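# Move the cardboard box onto an empty desk or into the tote

## Task

Look at the desks in the room. If any desk has nothing on it, set the cardboard box on that desk. If every desk is occupied, place the box inside the tote near the door so that no part of it sticks out past the tote's rim. The foam blocks must stay where they started, at their original orientation. The tote must still sit on the floor at the end. The robot must not fall over or be left leaning. The result only counts if everything stays in place once the robot lets go.

## Robot and tools

Robot: TidyBot++. It has a mobile base on four powered casters, 0.54 m long, 0.50 m wide and 0.38 m high. On top sit one seven-joint arm and a two-finger gripper. The shoulder is 0.12 m ahead of the base centre and 0.68 m above the floor. Segments are: upper arm 0.42 m, forearm 0.31 m, hand 0.31 m. The hand length runs from the wrist to the reported hand point. The arm begins folded with the hand pointing down; folded, it reaches up to 0.08 m past the base front. Cameras: base_camera is fixed on the base, and wrist_camera looks along the hand.

Frames: the base frame has its origin on the floor below the base centre, with x forward, y left and z up. hand_pose is reported in this frame, at the point midway between the finger pads. The hand's own z axis runs along the fingers, and the fingers close along its y axis. Odometry is the base frame as it was at the scene's start. Heading is positive to the left, from -3.142 to 3.142. base_tilt is in degrees, positive when the robot leans forward or right. Odometry counts wheel turns, so slipping shows up as travel, and it drifts a few cm and degrees over many moves.

execute_actions(actions, cameras): actions is a list holding one action, or none to just read state and images. An action may contain:
- base: exactly one relative move from where the base currently is. translate_m is metres straight ahead (negative backs up). strafe_m is metres sideways (left positive). rotate_rad is radians of turn on the spot (counter-clockwise from above is positive). Ranges: translate and strafe -2 to 2, rotate -6.3 to 6.3. A move that would need more than 8.667 s at its top speed is refused.
- joints: absolute targets, keyed by name. joint_1_rad turns the whole arm about the vertical; positive is clockwise from above, the opposite of base rotation. joint_2_rad is the shoulder, -2.249 to 2.249. joint_3_rad rolls the upper arm and is about 3.14 at rest. joint_4_rad is the elbow, -2.579 to 2.579. joint_5_rad rolls the forearm and is about 0 at rest. joint_6_rad is the wrist, -2.099 to 2.099. joint_7_rad rolls the hand; pointing down, positive is counter-clockwise from above, and at 1.57 the fingers open left and right. gripper_pos runs from 0 (open, about 85 mm gap) to 1 (closed); the gap is roughly 85*(1-gripper_pos) mm. Joints 1, 3, 5 and 7 have no limit but take the shorter way round, so turn them in steps under half a turn.
- speeds: optional caps for this action only, in m/s or rad/s. translate_m and strafe_m 0.05 to 0.5; rotate_rad 0.1 to 1.57. The upper values are the defaults.
cameras: a list of base_camera, wrist_camera or all. Leaving it out or null gives all; [] gives none. Unknown keys or out-of-range values refuse the whole call. Any axis you leave out may keep pushing toward its previous target.

Planar arm geometry (joint_1 0, joint_3 3.14, joint_5 0): the tilt from vertical is joint_2 for the upper arm, joint_2-joint_4 for the forearm, and joint_2-joint_4-joint_6 for the hand. Reach forward = sum of length*sin(tilt), and height = sum of length*cos(tilt), both measured from the shoulder. A downward-pointing hand reaches at most about 0.94 m above the floor, and only near the base.

wait(seconds): 0 to 10 s with no new command; returns the same report. zoom_image(camera, region): region is [x0,y0,x1,y1] in pixels of that camera's latest image, at most 504x504. Images are 644x364 for base_camera and 644x476 (fisheye) for wrist_camera. finished_scene(scene): ends the numbered scene for good and reports whether the task was met; the next task then appears.

Reading results: base_status and joint_status give each motion's outcome. done: reached; for the base this only means the wheels turned enough, and it may have stopped short if blocked. off_target: came to rest away from the target and may still be pushing. contact_stop / time_out: gave up and now holds where it stopped. "joint command not followed" with a cause: a self-collision check withheld the arm targets; the targets may be retried until you send valid ones. The gripper still acts. At gripper 1, done means nothing is held; off_target means an object stopped the fingers. motor_effort is a percentage of the maximum, with the peak in brackets; readings are noisy. "ARM HIT" means the arm struck itself or the base. A torque fault freezes the arm for 10 s and drops the rest of the call. MOTOR HOT appears from 60 C; OVER-TEMPERATURE FAULT is at 75 C, after which the arm sags and joints read limit_stop_at_motor_heat, so resend the targets.

Accuracy: friction and load leave the hand 1-2 cm (or more) off target, and a held load makes the arm sag. To correct, send each joint its last command plus (desired minus read). Never command a held arm to its read angles. Trust camera images over hand_pose.

Avoid: driving while the arm is caught on something high (above roughly 0.8 m), since the robot can tip; pushing or pulling sideways with a raised hand; ramming the base into obstacles; dropping, sliding or slamming the box; disturbing the foam blocks or lifting the tote. Open the gripper to release before you finish, and make sure the box rests on its own.

Each tool is called after "Emit:" as name(argument=value, ...), one argument or row to a line, values as JSON.

## Session

Emit:
execute_actions(
  actions=[],
)

Scene clock: 0.00 s.
base_odometry: x=+0.000 y=+0.000 heading=+0.000 (m, m, rad; odometry frame)
base_tilt: forward=+0.3 right=-0.4 (deg)
base_status: not commanded
joint_positions: joint_1_rad=+0.026 joint_2_rad=-0.359 joint_3_rad=+3.123 joint_4_rad=-2.516 joint_5_rad=-0.023 joint_6_rad=-0.849 joint_7_rad=+1.583 gripper_pos=+0.000
joint_status: not commanded
motor_effort: joint_1_rad=+0 joint_2_rad=-2 joint_3_rad=+0 joint_4_rad=+17 joint_5_rad=+1 joint_6_rad=+0 joint_7_rad=+0 (%)
hand_pose: x=+0.2754 y=+0.0047 z=+0.5935 quat_wxyz=(-0.005, +0.998, -0.005, +0.068) (m; base frame)
pictures: base_camera, wrist_camera
Images, in order (width x height): base_camera 644x364, wrist_camera 644x476.

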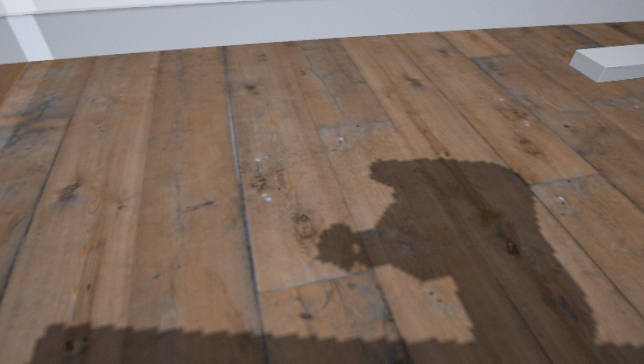

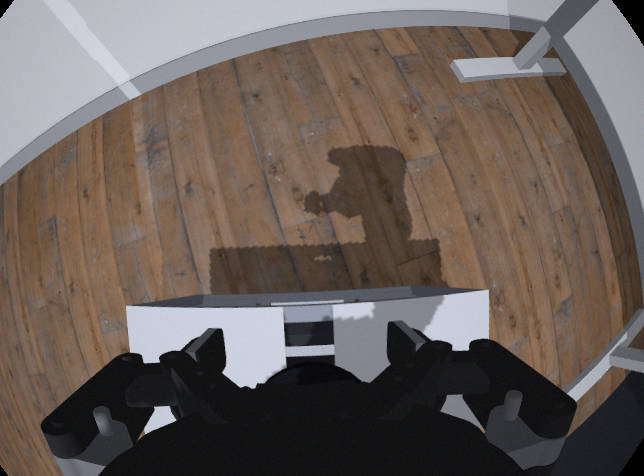

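Emit:
execute_actions(
  actions=[
    {"joints":{"joint_6_rad":0.2},"base":{"rotate_rad":-1.5}},
  ],
)

Emit:
execute_actions(
  actions=[
    {"base":{"rotate_rad":-1.6}},
  ],
  cameras=["wrist_camera"],
)

Emit:
execute_actions(
  actions=[
    {"base":{"rotate_rad":-1.6}},
  ],
  cameras=["wrist_camera"],
)

Scene clock: 2.47 s.
base_odometry: x=+0.000 y=+0.000 heading=-1.500 (m, m, rad; odometry frame)
base_tilt: forward=+0.4 right=-0.3 (deg)
base_status: done
joint_positions: joint_1_rad=+0.026 joint_2_rad=-0.359 joint_3_rad=+3.123 joint_4_rad=-2.515 joint_5_rad=-0.023 joint_6_rad=+0.189 joint_7_rad=+1.583 gripper_pos=+0.000
joint_status: all done
motor_effort: joint_1_rad=+0(1) joint_2_rad=-6(6) joint_3_rad=+1(1) joint_4_rad=+22(22) joint_5_rad=+1(0) joint_6_rad=+8(6) joint_7_rad=+0(0) (%)
hand_pose: x=+0.5202 y=-0.0029 z=+0.7821 quat_wxyz=(+0.004, +0.832, -0.007, +0.554) (m; base frame)
pictures: base_camera, wrist_camera
camera_calibration (this result's frames):
wrist_camera: T_world_to_cam=[[-0.0352692, -0.999138, -0.0219108, 0.0307808], [-0.412162, 0.0345152, -0.910457, 0.97969], [0.910428, -0.0230802, -0.413024, -0.0193567], [0, 0, 0, 1]] pos_world=[0.4225, -0.00350669, 0.884645]
Images, in order (width x height): base_camera 644x364, wrist_camera 644x476.

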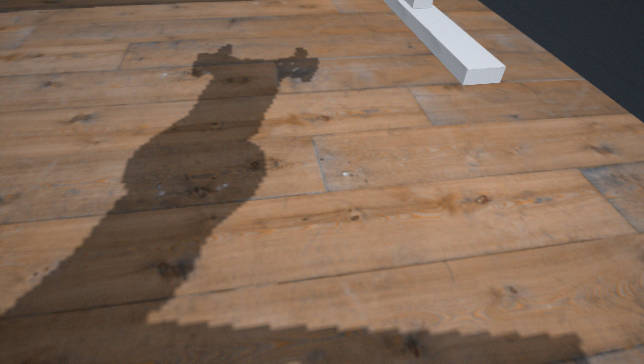

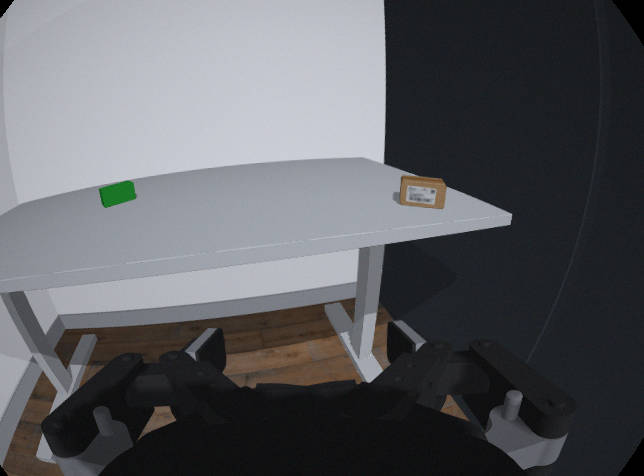

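Scene clock: 4.77 s.
base_odometry: x=+0.000 y=+0.000 heading=-3.099 (m, m, rad; odometry frame)
base_tilt: forward=+0.4 right=-0.3 (deg)
base_status: done
joint_positions: joint_1_rad=+0.026 joint_2_rad=-0.359 joint_3_rad=+3.123 joint_4_rad=-2.515 joint_5_rad=-0.023 joint_6_rad=+0.189 joint_7_rad=+1.583 gripper_pos=+0.000
joint_status: not commanded
motor_effort: joint_1_rad=+0(1) joint_2_rad=-5(6) joint_3_rad=+1(2) joint_4_rad=+22(22) joint_5_rad=+1(0) joint_6_rad=+8(8) joint_7_rad=+0(0) (%)
hand_pose: x=+0.5202 y=-0.0029 z=+0.7821 quat_wxyz=(+0.004, +0.832, -0.007, +0.554) (m; base frame)
pictures: wrist_camera
camera_calibration (this result's frames):
wrist_camera: T_world_to_cam=[[-0.0354876, -0.999128, -0.0219927, 0.0308626], [-0.412152, 0.0346799, -0.910455, 0.97969], [0.910424, -0.0232455, -0.413024, -0.0193582], [0, 0, 0, 1]] pos_world=[0.422501, -0.0035898, 0.884646]
Images, in order (width x height): wrist_camera 644x476.

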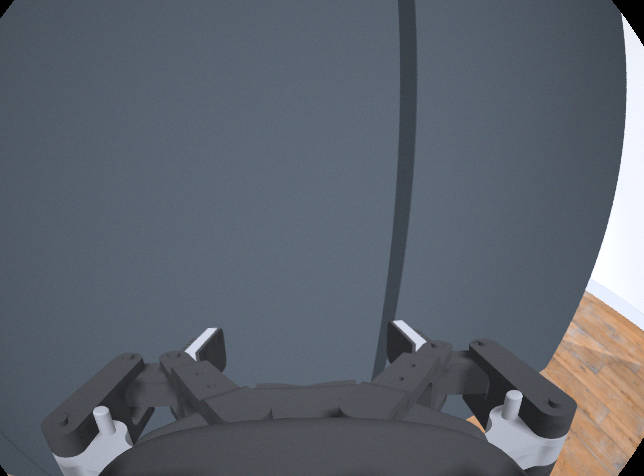

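Scene clock: 7.07 s.
base_odometry: x=+0.000 y=+0.000 heading=+1.584 (m, m, rad; odometry frame)
base_tilt: forward=+0.3 right=-0.4 (deg)
base_status: done
joint_positions: joint_1_rad=+0.026 joint_2_rad=-0.359 joint_3_rad=+3.124 joint_4_rad=-2.515 joint_5_rad=-0.023 joint_6_rad=+0.189 joint_7_rad=+1.583 gripper_pos=+0.000
joint_status: not commanded
motor_effort: joint_1_rad=+0(2) joint_2_rad=-6(6) joint_3_rad=+0(2) joint_4_rad=+22(22) joint_5_rad=-1(0) joint_6_rad=+7(8) joint_7_rad=+0(0) (%)
hand_pose: x=+0.5202 y=-0.0030 z=+0.7821 quat_wxyz=(+0.004, +0.832, -0.008, +0.554) (m; base frame)
pictures: wrist_camera
camera_calibration (this result's frames):
wrist_camera: T_world_to_cam=[[-0.0356569, -0.999121, -0.0220566, 0.0309265], [-0.412145, 0.0348079, -0.910453, 0.979689], [0.91042, -0.0233734, -0.413024, -0.0193592], [0, 0, 0, 1]] pos_world=[0.422502, -0.00365415, 0.884647]
Images, in order (width x height): wrist_camera 644x476.

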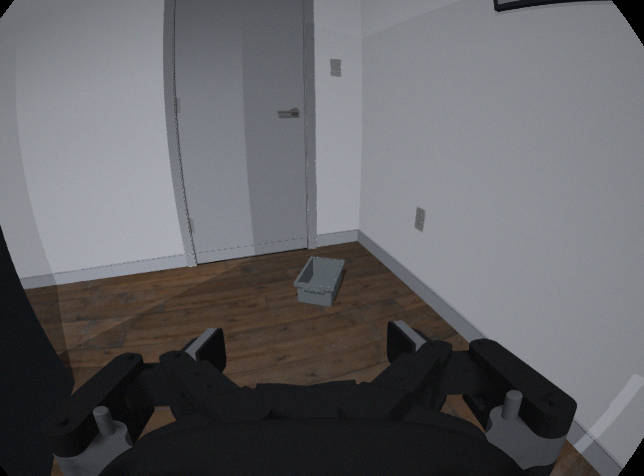

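Emit:
execute_actions(
  actions=[
    {"base":{"translate_m":1.2},"joints":{"joint_1_rad":-1.5}},
  ],
)

Scene clock: 10.90 s.
base_odometry: x=-0.015 y=+1.200 heading=+1.584 (m, m, rad; odometry frame)
base_tilt: forward=+0.4 right=-0.4 (deg)
base_status: done
joint_positions: joint_1_rad=-1.476 joint_2_rad=-0.359 joint_3_rad=+3.124 joint_4_rad=-2.515 joint_5_rad=-0.023 joint_6_rad=+0.189 joint_7_rad=+1.583 gripper_pos=+0.000
joint_status: all done
motor_effort: joint_1_rad=+1(1) joint_2_rad=-5(7) joint_3_rad=+0(1) joint_4_rad=+21(23) joint_5_rad=+0(0) joint_6_rad=+8(8) joint_7_rad=+0(1) (%)
hand_pose: x=+0.1495 y=+0.4001 z=+0.7821 quat_wxyz=(-0.375, +0.614, +0.563, +0.408) (m; base frame)
pictures: base_camera, wrist_camera
camera_calibration (this result's frames):
wrist_camera: T_world_to_cam=[[0.994325, -0.104076, -0.0220564, -0.0916416], [-0.0629835, -0.408785, -0.910455, 0.93814], [0.0857402, 0.906677, -0.41302, 0.0787751], [0, 0, 0, 1]] pos_world=[0.143455, 0.302536, 0.884649]
Images, in order (width x height): base_camera 644x364, wrist_camera 644x476.

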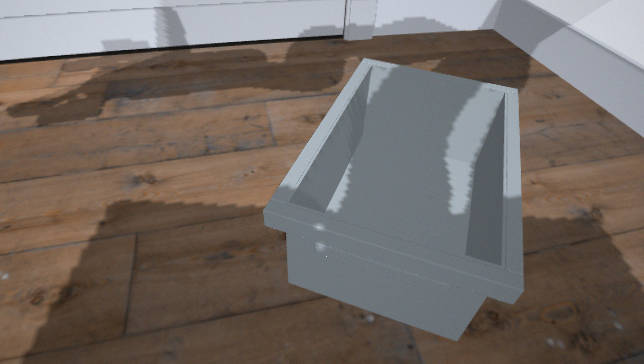

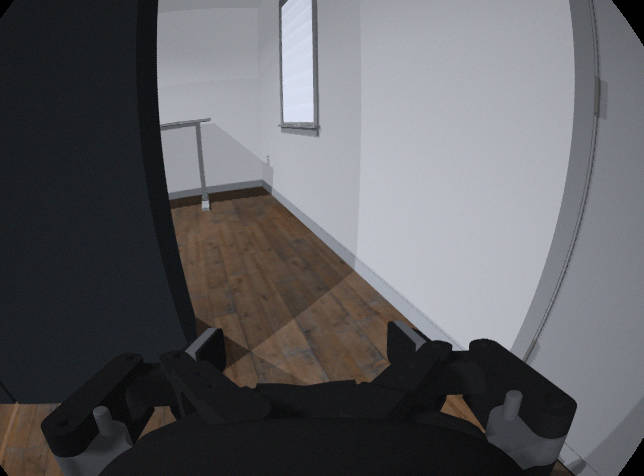

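Emit:
execute_actions(
  actions=[
    {"base":{"strafe_m":0.6}},
  ],
  cameras=[],
)

Emit:
execute_actions(
  actions=[
    {"base":{"translate_m":0.2}},
  ],
  cameras=[],
)

Emit:
execute_actions(
  actions=[
    {"base":{"strafe_m":1.5},"joints":{"joint_1_rad":-2.0,"joint_2_rad":0,"joint_4_rad":-1.9,"joint_6_rad":0}},
  ],
)

Scene clock: 13.70 s.
base_odometry: x=-0.615 y=+1.193 heading=+1.583 (m, m, rad; odometry frame)
base_tilt: forward=+0.3 right=-0.4 (deg)
base_status: done
joint_positions: joint_1_rad=-1.476 joint_2_rad=-0.359 joint_3_rad=+3.124 joint_4_rad=-2.515 joint_5_rad=-0.023 joint_6_rad=+0.189 joint_7_rad=+1.583 gripper_pos=+0.000
joint_status: not commanded
motor_effort: joint_1_rad=+0(1) joint_2_rad=-5(8) joint_3_rad=+1(1) joint_4_rad=+22(22) joint_5_rad=+0(1) joint_6_rad=+8(8) joint_7_rad=+0(0) (%)
hand_pose: x=+0.1495 y=+0.4001 z=+0.7821 quat_wxyz=(-0.375, +0.614, +0.563, +0.408) (m; base frame)
pictures: none
No camera images: the call's "cameras" was empty. Leave "cameras" out to get every camera's image.

Scene clock: 15.33 s.
base_odometry: x=-0.618 y=+1.393 heading=+1.584 (m, m, rad; odometry frame)
base_tilt: forward=+0.3 right=-0.4 (deg)
base_status: done
joint_positions: joint_1_rad=-1.476 joint_2_rad=-0.359 joint_3_rad=+3.124 joint_4_rad=-2.515 joint_5_rad=-0.023 joint_6_rad=+0.189 joint_7_rad=+1.583 gripper_pos=+0.000
joint_status: not commanded
motor_effort: joint_1_rad=+0(0) joint_2_rad=-5(7) joint_3_rad=+0(2) joint_4_rad=+22(22) joint_5_rad=+1(1) joint_6_rad=+8(8) joint_7_rad=+0(0) (%)
hand_pose: x=+0.1495 y=+0.4001 z=+0.7821 quat_wxyz=(-0.375, +0.614, +0.562, +0.408) (m; base frame)
pictures: none
No camera images: the call's "cameras" was empty. Leave "cameras" out to get every camera's image.

Scene clock: 22.80 s.
base_odometry: x=-2.115 y=+1.373 heading=+1.587 (m, m, rad; odometry frame)
base_tilt: forward=+0.3 right=-0.4 (deg)
base_status: strafe_m time_out (by the wheels' count: +1.497 of +1.500)
joint_positions: joint_1_rad=-1.981 joint_2_rad=-0.004 joint_3_rad=+3.127 joint_4_rad=-1.918 joint_5_rad=-0.023 joint_6_rad=+0.032 joint_7_rad=+1.583 gripper_pos=+0.000
joint_status: all done
motor_effort: joint_1_rad=+0(5) joint_2_rad=-21(25) joint_3_rad=+0(4) joint_4_rad=+24(25) joint_5_rad=+0(1) joint_6_rad=+8(9) joint_7_rad=+0(0) (%)
hand_pose: x=-0.1254 y=+0.5377 z=+0.9011 quat_wxyz=(-0.496, +0.442, +0.677, +0.317) (m; base frame)
pictures: base_camera, wrist_camera
camera_calibration (this result's frames):
wrist_camera: T_world_to_cam=[[0.919086, 0.392766, -0.0318795, -0.0690952], [0.104105, -0.32004, -0.941667, 1.08681], [-0.380057, 0.862154, -0.335033, -0.0779659], [0, 0, 0, 1]] pos_world=[-0.079269, 0.44218, 0.995088]
Images, in order (width x height): base_camera 644x364, wrist_camera 644x476.

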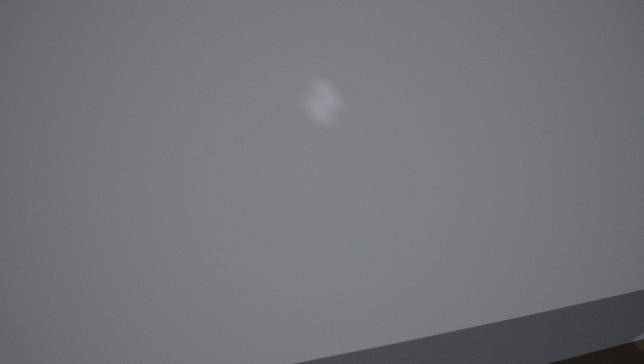

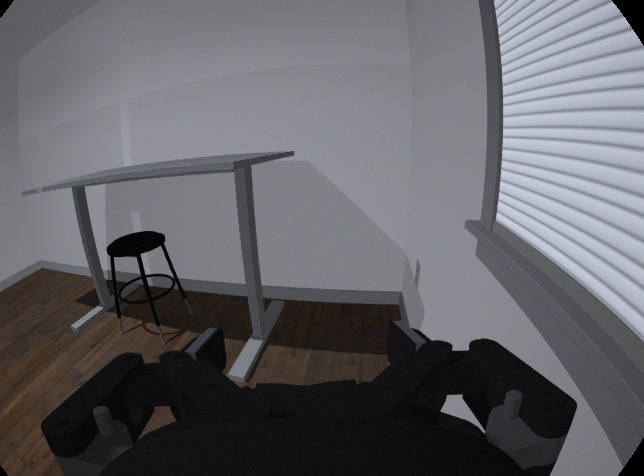

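Emit:
execute_actions(
  actions=[
    {"base":{"translate_m":-0.15},"joints":{"joint_1_rad":-2.1,"joint_4_rad":-0.3,"joint_6_rad":-1.6}},
  ],
)

Scene clock: 25.70 s.
base_odometry: x=-2.112 y=+1.223 heading=+1.587 (m, m, rad; odometry frame)
base_tilt: forward=+0.3 right=-0.4 (deg)
base_status: done
joint_positions: joint_1_rad=-2.072 joint_2_rad=-0.003 joint_3_rad=+3.125 joint_4_rad=-0.319 joint_5_rad=-0.023 joint_6_rad=-1.567 joint_7_rad=+1.583 gripper_pos=+0.000
joint_status: all done
motor_effort: joint_1_rad=+0(3) joint_2_rad=-10(24) joint_3_rad=+0(3) joint_4_rad=+12(25) joint_5_rad=+0(0) joint_6_rad=+8(8) joint_7_rad=+0(0) (%)
hand_pose: x=-0.0826 y=+0.3365 z=+1.3059 quat_wxyz=(-0.512, +0.396, +0.705, +0.291) (m; base frame)
pictures: base_camera, wrist_camera
camera_calibration (this result's frames):
wrist_camera: T_world_to_cam=[[0.86444, 0.502426, -0.0176427, -0.0765215], [0.154036, -0.298103, -0.942023, 1.3963], [-0.478557, 0.811605, -0.335084, 0.25623], [0, 0, 0, 1]] pos_world=[-0.0263111, 0.246729, 1.39985]
Images, in order (width x height): base_camera 644x364, wrist_camera 644x476.

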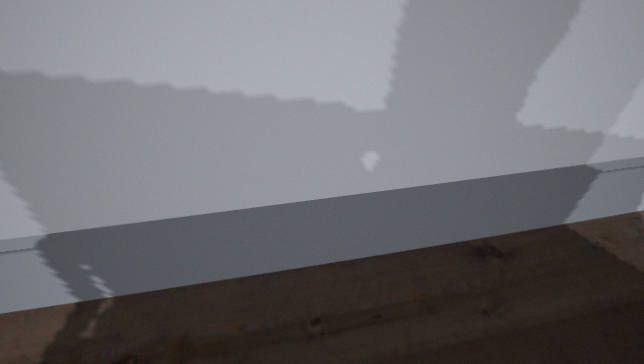

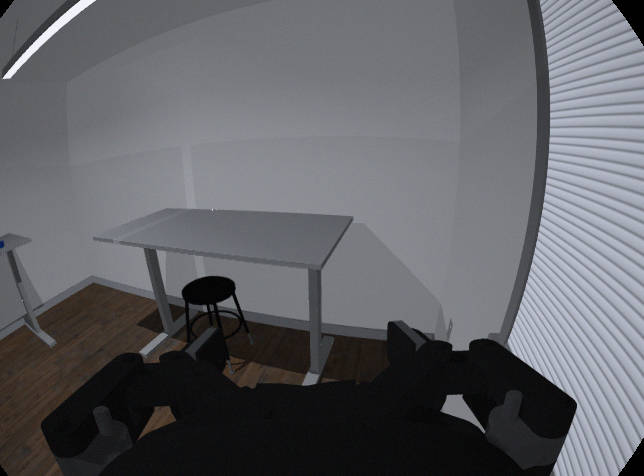

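Emit:
zoom_image(
  camera="wrist_camera",
  region=[80,170,380,290],
)

Region (80, 170, 380, 290) of wrist_camera's 644x476 image, scaled by 1.680; it fills the top 202 rows of this view, and the rest is white.

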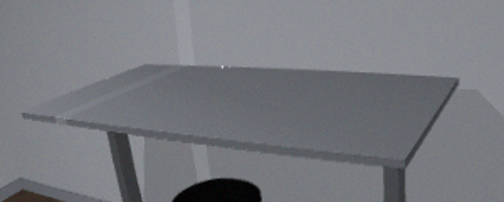

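Emit:
execute_actions(
  actions=[
    {"base":{"rotate_rad":-0.12},"joints":{"joint_1_rad":1.5,"joint_2_rad":-0.36,"joint_4_rad":-2.5,"joint_6_rad":0.2}},
  ],
  cameras=["base_camera"],
)

Emit:
execute_actions(
  actions=[
    {"base":{"strafe_m":-1.3}},
  ],
)

Scene clock: 29.73 s.
base_odometry: x=-2.112 y=+1.223 heading=+1.467 (m, m, rad; odometry frame)
base_tilt: forward=+0.4 right=-0.4 (deg)
base_status: done
joint_positions: joint_1_rad=-4.759 joint_2_rad=-0.339 joint_3_rad=+3.125 joint_4_rad=-2.479 joint_5_rad=-0.023 joint_6_rad=+0.165 joint_7_rad=+1.583 gripper_pos=+0.000
joint_status: all done
motor_effort: joint_1_rad=+0(1) joint_2_rad=-7(17) joint_3_rad=+0(2) joint_4_rad=+22(25) joint_5_rad=+1(0) joint_6_rad=+8(8) joint_7_rad=+0(0) (%)
hand_pose: x=+0.1456 y=-0.4100 z=+0.7863 quat_wxyz=(-0.378, -0.606, +0.574, -0.401) (m; base frame)
pictures: base_camera
Images, in order (width x height): base_camera 644x364.

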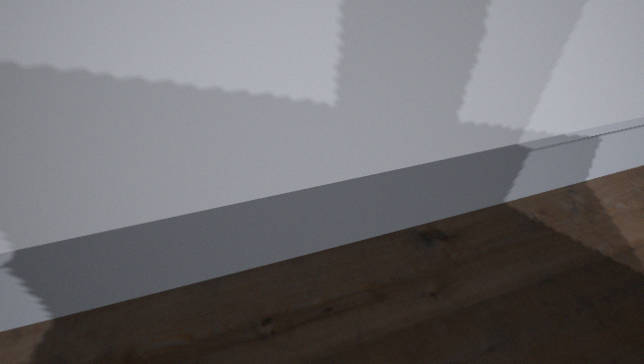

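Scene clock: 33.77 s.
base_odometry: x=-0.819 y=+1.095 heading=+1.466 (m, m, rad; odometry frame)
base_tilt: forward=+0.3 right=-0.4 (deg)
base_status: done
joint_positions: joint_1_rad=-4.764 joint_2_rad=-0.353 joint_3_rad=+3.123 joint_4_rad=-2.484 joint_5_rad=-0.023 joint_6_rad=+0.170 joint_7_rad=+1.583 gripper_pos=+0.000
joint_status: not commanded
motor_effort: joint_1_rad=+0(3) joint_2_rad=-6(16) joint_3_rad=+0(9) joint_4_rad=+22(24) joint_5_rad=+0(1) joint_6_rad=+7(8) joint_7_rad=+0(0) (%)
hand_pose: x=+0.1480 y=-0.4076 z=+0.7911 quat_wxyz=(-0.381, -0.605, +0.569, -0.406) (m; base frame)
pictures: base_camera, wrist_camera
camera_calibration (this result's frames):
wrist_camera: T_world_to_cam=[[-0.998824, -0.0430113, -0.0223852, 0.146179], [0.00286273, 0.40855, -0.912732, 0.941276], [0.0484033, -0.911722, -0.407946, 0.0752317], [0, 0, 0, 1]] pos_world=[0.139671, -0.309681, 0.893095]
Images, in order (width x height): base_camera 644x364, wrist_camera 644x476.

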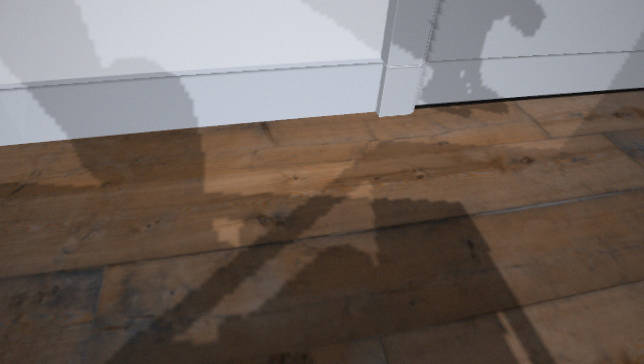

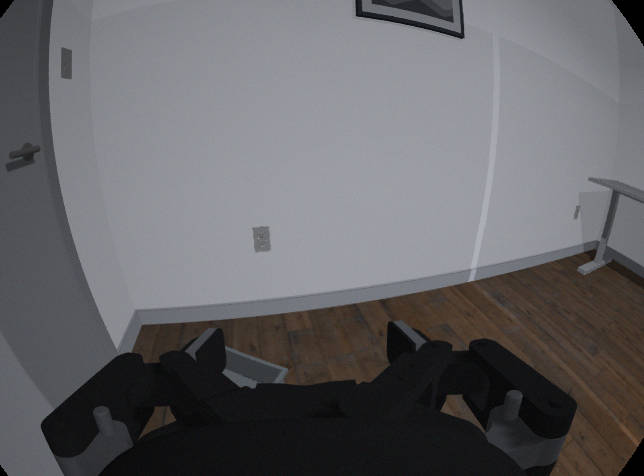

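Emit:
execute_actions(
  actions=[
    {"base":{"strafe_m":-0.7}},
  ],
  cameras=[],
)

Emit:
execute_actions(
  actions=[
    {"base":{"translate_m":-1.1},"joints":{"joint_1_rad":3.0}},
  ],
  cameras=["wrist_camera"],
)

Emit:
execute_actions(
  actions=[
    {"base":{"rotate_rad":-3.04},"joints":{"joint_1_rad":0.0,"joint_6_rad":0.4}},
  ],
  cameras=["wrist_camera"],
)

Scene clock: 36.67 s.
base_odometry: x=-0.122 y=+1.022 heading=+1.466 (m, m, rad; odometry frame)
base_tilt: forward=+0.4 right=-0.3 (deg)
base_status: done
joint_positions: joint_1_rad=-4.764 joint_2_rad=-0.354 joint_3_rad=+3.123 joint_4_rad=-2.484 joint_5_rad=-0.023 joint_6_rad=+0.170 joint_7_rad=+1.583 gripper_pos=+0.000
joint_status: not commanded
motor_effort: joint_1_rad=+0(0) joint_2_rad=-6(8) joint_3_rad=+1(1) joint_4_rad=+22(23) joint_5_rad=+0(1) joint_6_rad=+8(8) joint_7_rad=+0(0) (%)
hand_pose: x=+0.1480 y=-0.4075 z=+0.7914 quat_wxyz=(-0.381, -0.605, +0.569, -0.406) (m; base frame)
pictures: none
No camera images: the call's "cameras" was empty. Leave "cameras" out to get every camera's image.

Scene clock: 40.23 s.
base_odometry: x=-0.237 y=-0.073 heading=+1.466 (m, m, rad; odometry frame)
base_tilt: forward=+0.3 right=-0.4 (deg)
base_status: done
joint_positions: joint_1_rad=-3.306 joint_2_rad=-0.354 joint_3_rad=+3.123 joint_4_rad=-2.484 joint_5_rad=-0.023 joint_6_rad=+0.170 joint_7_rad=+1.583 gripper_pos=+0.000
joint_status: all done
motor_effort: joint_1_rad=+0(0) joint_2_rad=-6(8) joint_3_rad=+0(2) joint_4_rad=+22(22) joint_5_rad=+1(1) joint_6_rad=+8(8) joint_7_rad=+1(0) (%)
hand_pose: x=-0.2826 y=-0.0748 z=+0.7914 quat_wxyz=(-0.555, -0.072, +0.827, -0.049) (m; base frame)
pictures: wrist_camera
camera_calibration (this result's frames):
wrist_camera: T_world_to_cam=[[-0.155483, 0.987585, -0.0223879, 0.0458205], [0.405613, 0.043161, -0.913025, 0.893492], [-0.900724, -0.151041, -0.407288, 0.187787], [0, 0, 0, 1]] pos_world=[-0.186144, -0.0554522, 0.89329]
Images, in order (width x height): wrist_camera 644x476.

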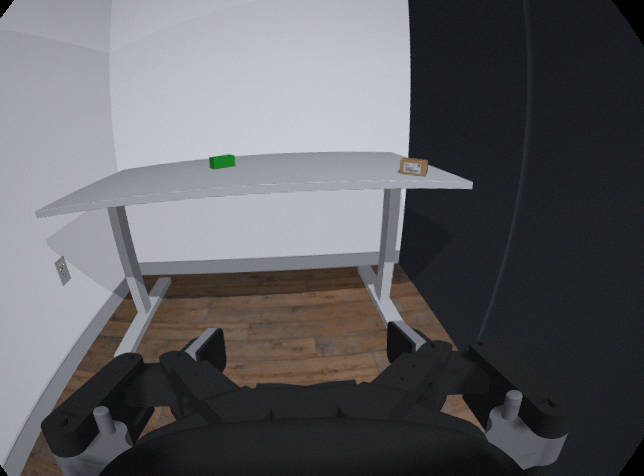

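Scene clock: 44.07 s.
base_odometry: x=-0.237 y=-0.073 heading=-1.574 (m, m, rad; odometry frame)
base_tilt: forward=+0.4 right=-0.3 (deg)
base_status: done
joint_positions: joint_1_rad=-6.260 joint_2_rad=-0.354 joint_3_rad=+3.123 joint_4_rad=-2.484 joint_5_rad=-0.023 joint_6_rad=+0.365 joint_7_rad=+1.583 gripper_pos=+0.000
joint_status: all done
motor_effort: joint_1_rad=+0(1) joint_2_rad=-6(7) joint_3_rad=+0(1) joint_4_rad=+22(22) joint_5_rad=+0(0) joint_6_rad=+8(8) joint_7_rad=+0(1) (%)
hand_pose: x=+0.5450 y=-0.0027 z=+0.8495 quat_wxyz=(-0.005, -0.772, +0.006, -0.635) (m; base frame)
pictures: wrist_camera
camera_calibration (this result's frames):
wrist_camera: T_world_to_cam=[[-0.0299649, -0.99924, -0.0249126, 0.032923], [-0.221598, 0.0309447, -0.974647, 1.00189], [0.974678, -0.0236846, -0.222357, -0.211022], [0, 0, 0, 1]] pos_world=[0.428682, -0.00310319, 0.930389]
Images, in order (width x height): wrist_camera 644x476.

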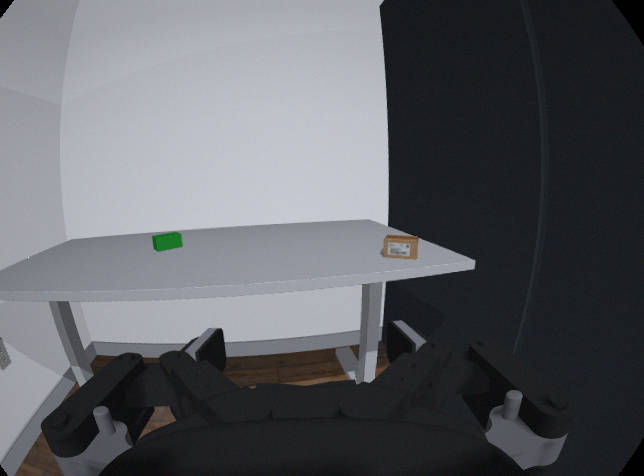

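Emit:
execute_actions(
  actions=[
    {"joints":{"joint_1_rad":0.3,"joint_2_rad":0.2,"joint_4_rad":-1.1,"joint_6_rad":-1.3}},
  ],
  cameras=[],
)

Emit:
execute_actions(
  actions=[
    {"base":{"translate_m":0.3}},
  ],
)

Scene clock: 47.37 s.
base_odometry: x=-0.237 y=-0.073 heading=-1.574 (m, m, rad; odometry frame)
base_tilt: forward=+0.4 right=-0.3 (deg)
base_status: not commanded
joint_positions: joint_1_rad=-6.009 joint_2_rad=+0.180 joint_3_rad=+3.123 joint_4_rad=-1.122 joint_5_rad=-0.023 joint_6_rad=-1.267 joint_7_rad=+1.583 gripper_pos=+0.000
joint_status: all done
motor_effort: joint_1_rad=+0(0) joint_2_rad=-27(26) joint_3_rad=+0(1) joint_4_rad=+22(25) joint_5_rad=+0(0) joint_6_rad=+4(10) joint_7_rad=+1(0) (%)
hand_pose: x=+0.6498 y=-0.1313 z=+0.9181 quat_wxyz=(-0.025, -0.952, +0.117, -0.282) (m; base frame)
pictures: none
No camera images: the call's "cameras" was empty. Leave "cameras" out to get every camera's image.

Scene clock: 49.27 s.
base_odometry: x=-0.238 y=-0.373 heading=-1.574 (m, m, rad; odometry frame)
base_tilt: forward=+0.4 right=-0.3 (deg)
base_status: done
joint_positions: joint_1_rad=-6.007 joint_2_rad=+0.197 joint_3_rad=+3.123 joint_4_rad=-1.120 joint_5_rad=-0.023 joint_6_rad=-1.270 joint_7_rad=+1.583 gripper_pos=+0.000
joint_status: not commanded
motor_effort: joint_1_rad=-1(1) joint_2_rad=-28(30) joint_3_rad=+0(0) joint_4_rad=+22(22) joint_5_rad=+0(0) joint_6_rad=+4(5) joint_7_rad=+0(0) (%)
hand_pose: x=+0.6530 y=-0.1336 z=+0.9093 quat_wxyz=(-0.024, -0.954, +0.119, -0.274) (m; base frame)
pictures: base_camera, wrist_camera
camera_calibration (this result's frames):
wrist_camera: T_world_to_cam=[[-0.266314, -0.96356, -0.0250677, 0.0660795], [-0.830365, 0.242552, -0.50166, 1.08386], [0.489459, -0.112784, -0.864702, 0.58293], [0, 0, 0, 1]] pos_world=[0.63228, -0.133477, 1.04945]
Images, in order (width x height): base_camera 644x364, wrist_camera 644x476.

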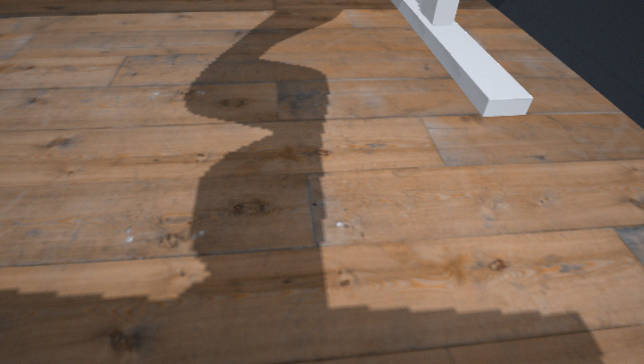

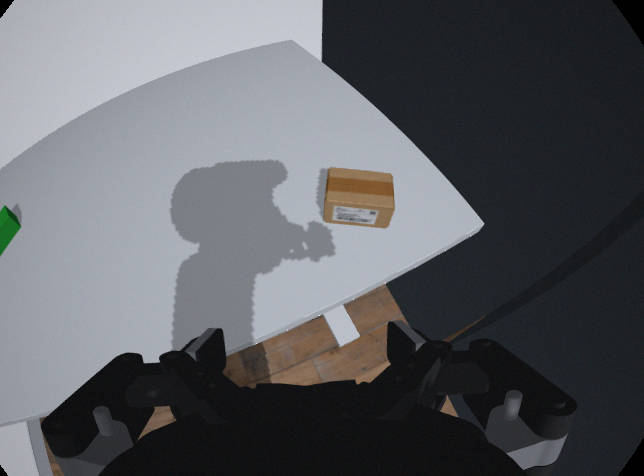

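Emit:
execute_actions(
  actions=[
    {"base":{"translate_m":0.27},"joints":{"joint_1_rad":0.5,"joint_2_rad":0.42,"joint_4_rad":-0.72,"joint_6_rad":-1.95,"joint_7_rad":0.25}},
  ],
  cameras=["wrist_camera"],
)

Scene clock: 51.83 s.
base_odometry: x=-0.240 y=-0.643 heading=-1.575 (m, m, rad; odometry frame)
base_tilt: forward=+0.4 right=-0.4 (deg)
base_status: done
joint_positions: joint_1_rad=-5.808 joint_2_rad=+0.415 joint_3_rad=+3.123 joint_4_rad=-0.744 joint_5_rad=-0.023 joint_6_rad=-1.917 joint_7_rad=+0.272 gripper_pos=+0.000
joint_status: all done
motor_effort: joint_1_rad=+0(1) joint_2_rad=-32(35) joint_3_rad=-1(1) joint_4_rad=+18(21) joint_5_rad=+0(0) joint_6_rad=+0(5) joint_7_rad=-1(1) (%)
hand_pose: x=+0.5506 y=-0.2056 z=+0.8822 quat_wxyz=(+0.026, -0.641, +0.767, -0.024) (m; base frame)
pictures: wrist_camera
camera_calibration (this result's frames):
wrist_camera: T_world_to_cam=[[-0.97743, 0.202114, -0.061487, 0.632145], [0.199872, 0.978975, 0.0407318, 0.108357], [0.0684268, 0.027523, -0.997276, 0.9791], [0, 0, 0, 1]] pos_world=[0.529223, -0.260792, 1.01089]
Images, in order (width x height): wrist_camera 644x476.

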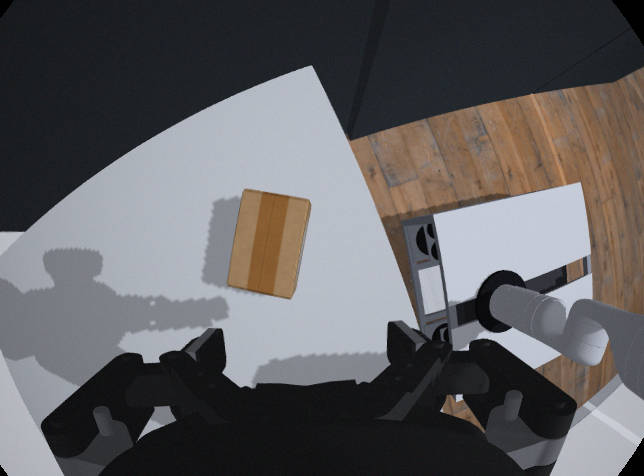

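Emit:
execute_actions(
  actions=[
    {"joints":{"joint_1_rad":0.57,"joint_2_rad":0.5,"joint_4_rad":-0.72,"joint_6_rad":-1.93,"joint_7_rad":0.13}},
  ],
  cameras=["wrist_camera"],
)

Scene clock: 53.00 s.
base_odometry: x=-0.240 y=-0.643 heading=-1.575 (m, m, rad; odometry frame)
base_tilt: forward=+0.4 right=-0.3 (deg)
base_status: not commanded
joint_positions: joint_1_rad=-5.729 joint_2_rad=+0.495 joint_3_rad=+3.123 joint_4_rad=-0.740 joint_5_rad=-0.023 joint_6_rad=-1.917 joint_7_rad=+0.157 gripper_pos=+0.000
joint_status: all done
motor_effort: joint_1_rad=+0(1) joint_2_rad=-35(37) joint_3_rad=-1(1) joint_4_rad=+18(19) joint_5_rad=+0(0) joint_6_rad=-1(1) joint_7_rad=-1(0) (%)
hand_pose: x=+0.5461 y=-0.2470 z=+0.8449 quat_wxyz=(+0.012, -0.564, +0.826, +0.011) (m; base frame)
pictures: wrist_camera
camera_calibration (this result's frames):
wrist_camera: T_world_to_cam=[[-0.921604, 0.387856, 0.0146234, 0.584855], [0.388002, 0.919666, 0.0605705, 0.0171521], [0.010044, 0.0614959, -0.998057, 0.984233], [0, 0, 0, 1]] pos_world=[0.522464, -0.30314, 0.972729]
Images, in order (width x height): wrist_camera 644x476.

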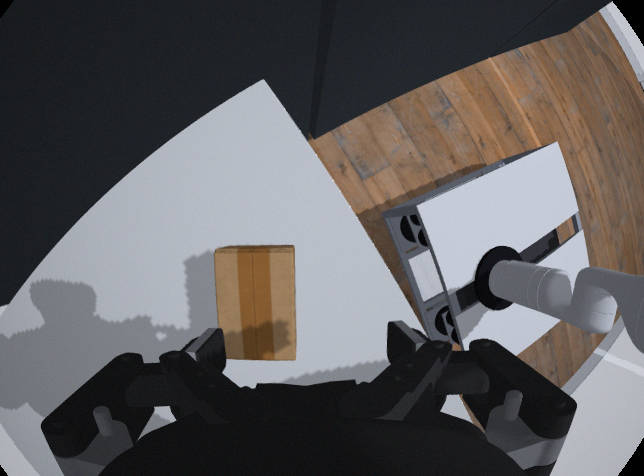

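Emit:
execute_actions(
  actions=[
    {"base":{"translate_m":0.02},"joints":{"joint_1_rad":0.635,"joint_7_rad":0.2}},
  ],
  cameras=["wrist_camera"],
)

Emit:
execute_actions(
  actions=[
    {"joints":{"joint_2_rad":0.49,"joint_4_rad":-0.96,"joint_6_rad":-1.71}},
  ],
  cameras=["wrist_camera"],
)

Scene clock: 54.00 s.
base_odometry: x=-0.240 y=-0.663 heading=-1.575 (m, m, rad; odometry frame)
base_tilt: forward=+0.4 right=-0.3 (deg)
base_status: done
joint_positions: joint_1_rad=-5.668 joint_2_rad=+0.500 joint_3_rad=+3.123 joint_4_rad=-0.740 joint_5_rad=-0.023 joint_6_rad=-1.917 joint_7_rad=+0.169 gripper_pos=+0.000
joint_status: all done
motor_effort: joint_1_rad=+0(2) joint_2_rad=-35(38) joint_3_rad=+0(1) joint_4_rad=+18(19) joint_5_rad=+0(2) joint_6_rad=-1(2) joint_7_rad=+0(1) (%)
hand_pose: x=+0.5308 y=-0.2733 z=+0.8422 quat_wxyz=(+0.011, -0.543, +0.839, +0.013) (m; base frame)
pictures: wrist_camera
camera_calibration (this result's frames):
wrist_camera: T_world_to_cam=[[-0.901193, 0.432975, 0.0196064, 0.578341], [0.433325, 0.899135, 0.0615321, 0.0169878], [0.00901309, 0.0639482, -0.997913, 0.984409], [0, 0, 0, 1]] pos_world=[0.504963, -0.328633, 0.96997]
Images, in order (width x height): wrist_camera 644x476.

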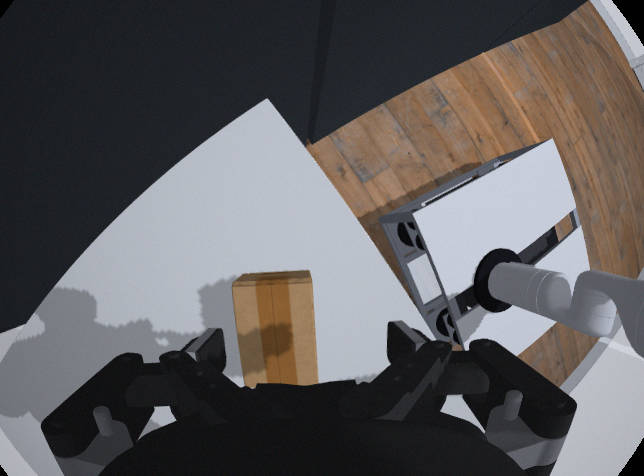

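Scene clock: 55.27 s.
base_odometry: x=-0.240 y=-0.663 heading=-1.575 (m, m, rad; odometry frame)
base_tilt: forward=+0.4 right=-0.3 (deg)
base_status: not commanded
joint_positions: joint_1_rad=-5.668 joint_2_rad=+0.500 joint_3_rad=+3.123 joint_4_rad=-0.941 joint_5_rad=-0.023 joint_6_rad=-1.743 joint_7_rad=+0.169 gripper_pos=+0.000
joint_status: all done
motor_effort: joint_1_rad=+0(1) joint_2_rad=-35(37) joint_3_rad=-1(1) joint_4_rad=+19(20) joint_5_rad=+0(1) joint_6_rad=-1(1) joint_7_rad=+0(0) (%)
hand_pose: x=+0.5362 y=-0.2759 z=+0.7810 quat_wxyz=(+0.006, -0.541, +0.840, +0.025) (m; base frame)
pictures: wrist_camera
camera_calibration (this result's frames):
wrist_camera: T_world_to_cam=[[-0.898913, 0.435657, 0.0464675, 0.564088], [0.437943, 0.896546, 0.0664184, 0.0137916], [-0.0127246, 0.0800544, -0.996709, 0.938649], [0, 0, 0, 1]] pos_world=[0.51297, -0.333257, 0.908432]
Images, in order (width x height): wrist_camera 644x476.

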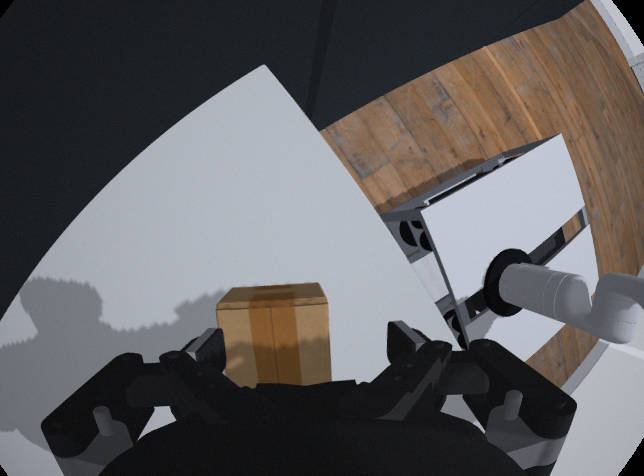

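Emit:
execute_actions(
  actions=[
    {"base":{"translate_m":0.025}},
  ],
  cameras=["wrist_camera"],
)

Emit:
execute_actions(
  actions=[
    {"joints":{"joint_2_rad":0.51,"joint_4_rad":-1.03,"joint_6_rad":-1.66}},
  ],
  cameras=["wrist_camera"],
)

Scene clock: 56.20 s.
base_odometry: x=-0.240 y=-0.689 heading=-1.576 (m, m, rad; odometry frame)
base_tilt: forward=+0.4 right=-0.4 (deg)
base_status: done
joint_positions: joint_1_rad=-5.665 joint_2_rad=+0.498 joint_3_rad=+3.123 joint_4_rad=-0.941 joint_5_rad=-0.023 joint_6_rad=-1.741 joint_7_rad=+0.169 gripper_pos=+0.000
joint_status: not commanded
motor_effort: joint_1_rad=+0(3) joint_2_rad=-35(40) joint_3_rad=-1(1) joint_4_rad=+19(19) joint_5_rad=+0(0) joint_6_rad=-1(1) joint_7_rad=+0(0) (%)
hand_pose: x=+0.5357 y=-0.2773 z=+0.7819 quat_wxyz=(+0.007, -0.540, +0.841, +0.024) (m; base frame)
pictures: wrist_camera
camera_calibration (this result's frames):
wrist_camera: T_world_to_cam=[[-0.897803, 0.438277, 0.0431595, 0.566863], [0.440289, 0.895434, 0.0659111, 0.0139733], [-0.00975909, 0.0781778, -0.996892, 0.937669], [0, 0, 0, 1]] pos_world=[0.51193, -0.33426, 0.909368]
Images, in order (width x height): wrist_camera 644x476.

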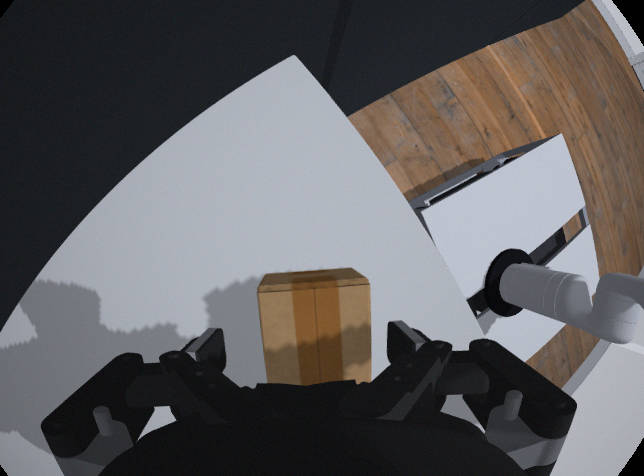

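Scene clock: 57.00 s.
base_odometry: x=-0.240 y=-0.689 heading=-1.576 (m, m, rad; odometry frame)
base_tilt: forward=+0.4 right=-0.4 (deg)
base_status: not commanded
joint_positions: joint_1_rad=-5.665 joint_2_rad=+0.502 joint_3_rad=+3.123 joint_4_rad=-1.012 joint_5_rad=-0.023 joint_6_rad=-1.694 joint_7_rad=+0.169 gripper_pos=+0.000
joint_status: all done
motor_effort: joint_1_rad=+0(0) joint_2_rad=-36(37) joint_3_rad=-1(1) joint_4_rad=+19(20) joint_5_rad=+0(0) joint_6_rad=-1(1) joint_7_rad=+0(0) (%)
hand_pose: x=+0.5319 y=-0.2743 z=+0.7580 quat_wxyz=(+0.002, -0.539, +0.841, +0.037) (m; base frame)
pictures: wrist_camera
camera_calibration (this result's frames):
wrist_camera: T_world_to_cam=[[-0.896155, 0.438174, 0.0700733, 0.541865], [0.442587, 0.893992, 0.069967, 0.0099247], [-0.0319872, 0.0937148, -0.995085, 0.92836], [0, 0, 0, 1]] pos_world=[0.510898, -0.333305, 0.885132]
Images, in order (width x height): wrist_camera 644x476.

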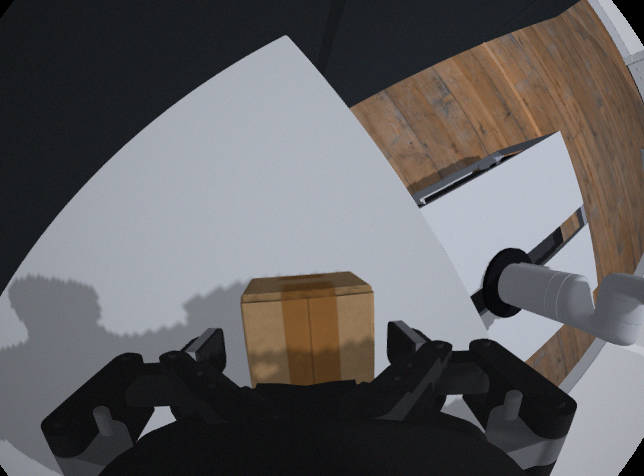

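Close, lift.

Emit:
execute_actions(
  actions=[
    {"joints":{"gripper_pos":1}},
  ],
  cameras=[],
)

Emit:
execute_actions(
  actions=[
    {"joints":{"joint_2_rad":0.3,"joint_4_rad":-0.9,"joint_6_rad":-1.7}},
  ],
  cameras=[],
)

Emit:
execute_actions(
  actions=[
    {"base":{"translate_m":-0.6}},
  ],
  cameras=[],
)

Emit:
execute_actions(
  actions=[
    {"base":{"rotate_rad":3.1},"joints":{"joint_1_rad":0,"joint_2_rad":0.0,"joint_4_rad":-1.2,"joint_6_rad":-1.4,"joint_7_rad":1.57}},
  ],
)

Scene clock: 58.27 s.
base_odometry: x=-0.240 y=-0.689 heading=-1.576 (m, m, rad; odometry frame)
base_tilt: forward=+0.4 right=-0.4 (deg)
base_status: not commanded
joint_positions: joint_1_rad=-5.665 joint_2_rad=+0.499 joint_3_rad=+3.123 joint_4_rad=-1.013 joint_5_rad=-0.023 joint_6_rad=-1.692 joint_7_rad=+0.169 gripper_pos=+0.355
joint_status: gripper_pos off_target (ended at +0.355, target +1.000)
motor_effort: joint_1_rad=+0(1) joint_2_rad=-33(36) joint_3_rad=+0(1) joint_4_rad=+18(19) joint_5_rad=+1(1) joint_6_rad=-1(2) joint_7_rad=-1(1) (%)
hand_pose: x=+0.5317 y=-0.2742 z=+0.7593 quat_wxyz=(+0.002, -0.540, +0.841, +0.035) (m; base frame)
pictures: none
No camera images: the call's "cameras" was empty. Leave "cameras" out to get every camera's image.

Scene clock: 59.73 s.
base_odometry: x=-0.240 y=-0.689 heading=-1.576 (m, m, rad; odometry frame)
base_tilt: forward=+0.4 right=-0.3 (deg)
base_status: not commanded
joint_positions: joint_1_rad=-5.665 joint_2_rad=+0.298 joint_3_rad=+3.123 joint_4_rad=-0.915 joint_5_rad=-0.023 joint_6_rad=-1.692 joint_7_rad=+0.169 gripper_pos=+0.355
joint_status: all done
motor_effort: joint_1_rad=+0(1) joint_2_rad=-30(41) joint_3_rad=+0(1) joint_4_rad=+20(21) joint_5_rad=-1(0) joint_6_rad=+2(2) joint_7_rad=+0(0) (%)
hand_pose: x=+0.5279 y=-0.2713 z=+0.8915 quat_wxyz=(+0.058, -0.538, +0.835, -0.103) (m; base frame)
pictures: none
No camera images: the call's "cameras" was empty. Leave "cameras" out to get every camera's image.

Scene clock: 62.43 s.
base_odometry: x=-0.237 y=-0.088 heading=-1.576 (m, m, rad; odometry frame)
base_tilt: forward=+0.3 right=-0.3 (deg)
base_status: done
joint_positions: joint_1_rad=-5.663 joint_2_rad=+0.302 joint_3_rad=+3.123 joint_4_rad=-0.915 joint_5_rad=-0.023 joint_6_rad=-1.692 joint_7_rad=+0.169 gripper_pos=+0.355
joint_status: not commanded
motor_effort: joint_1_rad=+0(1) joint_2_rad=-29(33) joint_3_rad=+0(1) joint_4_rad=+20(21) joint_5_rad=-1(1) joint_6_rad=+2(3) joint_7_rad=+0(0) (%)
hand_pose: x=+0.5278 y=-0.2728 z=+0.8896 quat_wxyz=(+0.058, -0.537, +0.836, -0.101) (m; base frame)
pictures: none
No camera images: the call's "cameras" was empty. Leave "cameras" out to get every camera's image.

Scene clock: 65.70 s.
base_odometry: x=-0.237 y=-0.088 heading=+1.524 (m, m, rad; odometry frame)
base_tilt: forward=+0.4 right=-0.4 (deg)
base_status: done
joint_positions: joint_1_rad=-6.268 joint_2_rad=+0.025 joint_3_rad=+3.123 joint_4_rad=-1.181 joint_5_rad=-0.023 joint_6_rad=-1.430 joint_7_rad=+1.543 gripper_pos=+0.355
joint_status: all done
motor_effort: joint_1_rad=+0(4) joint_2_rad=-20(32) joint_3_rad=+0(3) joint_4_rad=+22(23) joint_5_rad=+0(1) joint_6_rad=+4(5) joint_7_rad=+0(0) (%)
hand_pose: x=+0.5739 y=+0.0100 z=+0.9424 quat_wxyz=(+0.015, -0.968, +0.010, -0.250) (m; base frame)
pictures: base_camera, wrist_camera
camera_calibration (this result's frames):
wrist_camera: T_world_to_cam=[[-0.0393795, -0.998448, -0.039379, 0.0678003], [-0.888018, 0.053038, -0.456739, 0.99267], [0.458119, 0.0169831, -0.888729, 0.705752], [0, 0, 0, 1]] pos_world=[0.56086, 0.00306006, 1.08328]
Images, in order (width x height): base_camera 644x364, wrist_camera 644x476.

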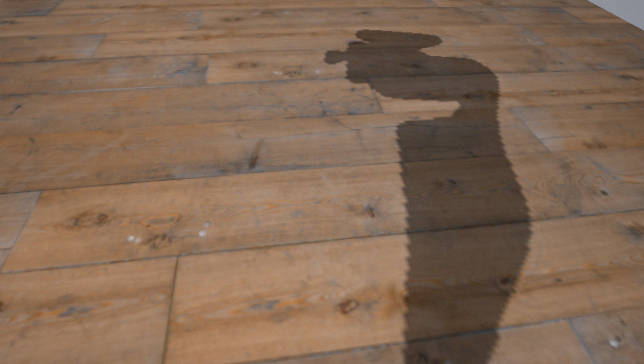

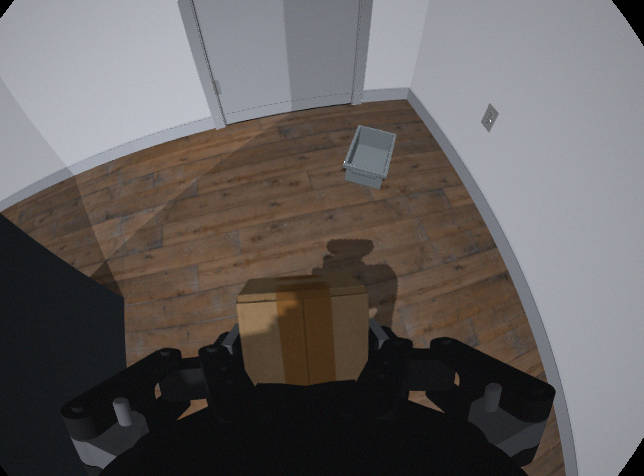

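Emit:
execute_actions(
  actions=[
    {"base":{"rotate_rad":0.15}},
  ],
  cameras=[],
)

Emit:
execute_actions(
  actions=[
    {"base":{"strafe_m":0.25}},
  ],
  cameras=[],
)

Emit:
execute_actions(
  actions=[
    {"base":{"translate_m":1.25},"joints":{"joint_2_rad":-0.3,"joint_4_rad":-1.7}},
  ],
)

Scene clock: 66.97 s.
base_odometry: x=-0.237 y=-0.088 heading=+1.674 (m, m, rad; odometry frame)
base_tilt: forward=+0.3 right=-0.3 (deg)
base_status: done
joint_positions: joint_1_rad=-6.275 joint_2_rad=+0.025 joint_3_rad=+3.119 joint_4_rad=-1.181 joint_5_rad=-0.023 joint_6_rad=-1.430 joint_7_rad=+1.543 gripper_pos=+0.355
joint_status: not commanded
motor_effort: joint_1_rad=+0(3) joint_2_rad=-20(21) joint_3_rad=+0(2) joint_4_rad=+22(22) joint_5_rad=+0(1) joint_6_rad=+5(4) joint_7_rad=+0(1) (%)
hand_pose: x=+0.5737 y=+0.0146 z=+0.9424 quat_wxyz=(+0.017, -0.968, +0.005, -0.250) (m; base frame)
pictures: none
No camera images: the call's "cameras" was empty. Leave "cameras" out to get every camera's image.

Scene clock: 68.73 s.
base_odometry: x=-0.485 y=-0.114 heading=+1.675 (m, m, rad; odometry frame)
base_tilt: forward=+0.4 right=-0.4 (deg)
base_status: done
joint_positions: joint_1_rad=-6.276 joint_2_rad=+0.025 joint_3_rad=+3.119 joint_4_rad=-1.181 joint_5_rad=-0.023 joint_6_rad=-1.430 joint_7_rad=+1.543 gripper_pos=+0.355
joint_status: not commanded
motor_effort: joint_1_rad=+0(3) joint_2_rad=-20(21) joint_3_rad=+0(2) joint_4_rad=+22(22) joint_5_rad=+0(1) joint_6_rad=+4(4) joint_7_rad=+0(0) (%)
hand_pose: x=+0.5737 y=+0.0153 z=+0.9425 quat_wxyz=(+0.017, -0.968, +0.005, -0.250) (m; base frame)
pictures: none
No camera images: the call's "cameras" was empty. Leave "cameras" out to get every camera's image.

Scene clock: 72.70 s.
base_odometry: x=-0.616 y=+1.129 heading=+1.675 (m, m, rad; odometry frame)
base_tilt: forward=+0.3 right=-0.3 (deg)
base_status: done
joint_positions: joint_1_rad=-6.276 joint_2_rad=-0.281 joint_3_rad=+3.119 joint_4_rad=-1.685 joint_5_rad=-0.023 joint_6_rad=-1.428 joint_7_rad=+1.543 gripper_pos=+0.355
joint_status: all done
motor_effort: joint_1_rad=+0(1) joint_2_rad=-8(21) joint_3_rad=+1(1) joint_4_rad=+21(23) joint_5_rad=+1(0) joint_6_rad=+2(5) joint_7_rad=+0(0) (%)
hand_pose: x=+0.4066 y=+0.0136 z=+0.8418 quat_wxyz=(+0.011, -0.988, +0.006, -0.154) (m; base frame)
pictures: base_camera, wrist_camera
camera_calibration (this result's frames):
wrist_camera: T_world_to_cam=[[-0.0353262, -0.999102, -0.0233908, 0.0457503], [-0.960616, 0.040402, -0.274928, 0.674545], [0.275626, 0.0127574, -0.96118, 0.82818], [0, 0, 0, 1]] pos_world=[0.421326, 0.00789081, 0.982552]
Images, in order (width x height): base_camera 644x364, wrist_camera 644x476.

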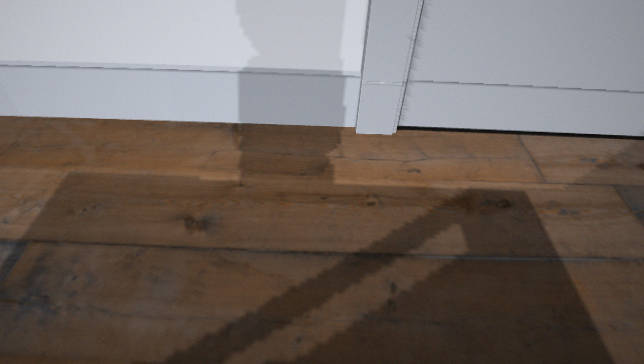

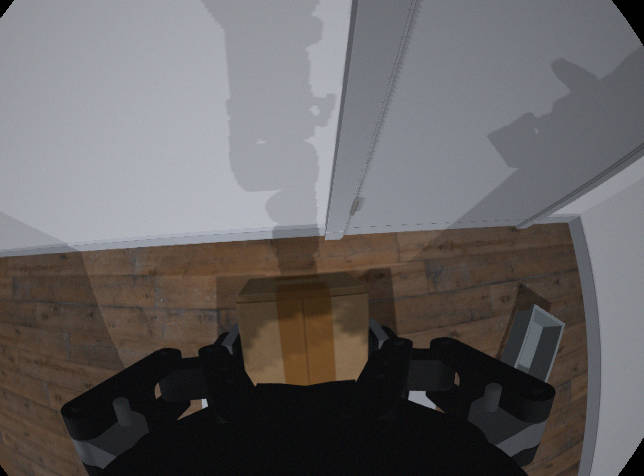

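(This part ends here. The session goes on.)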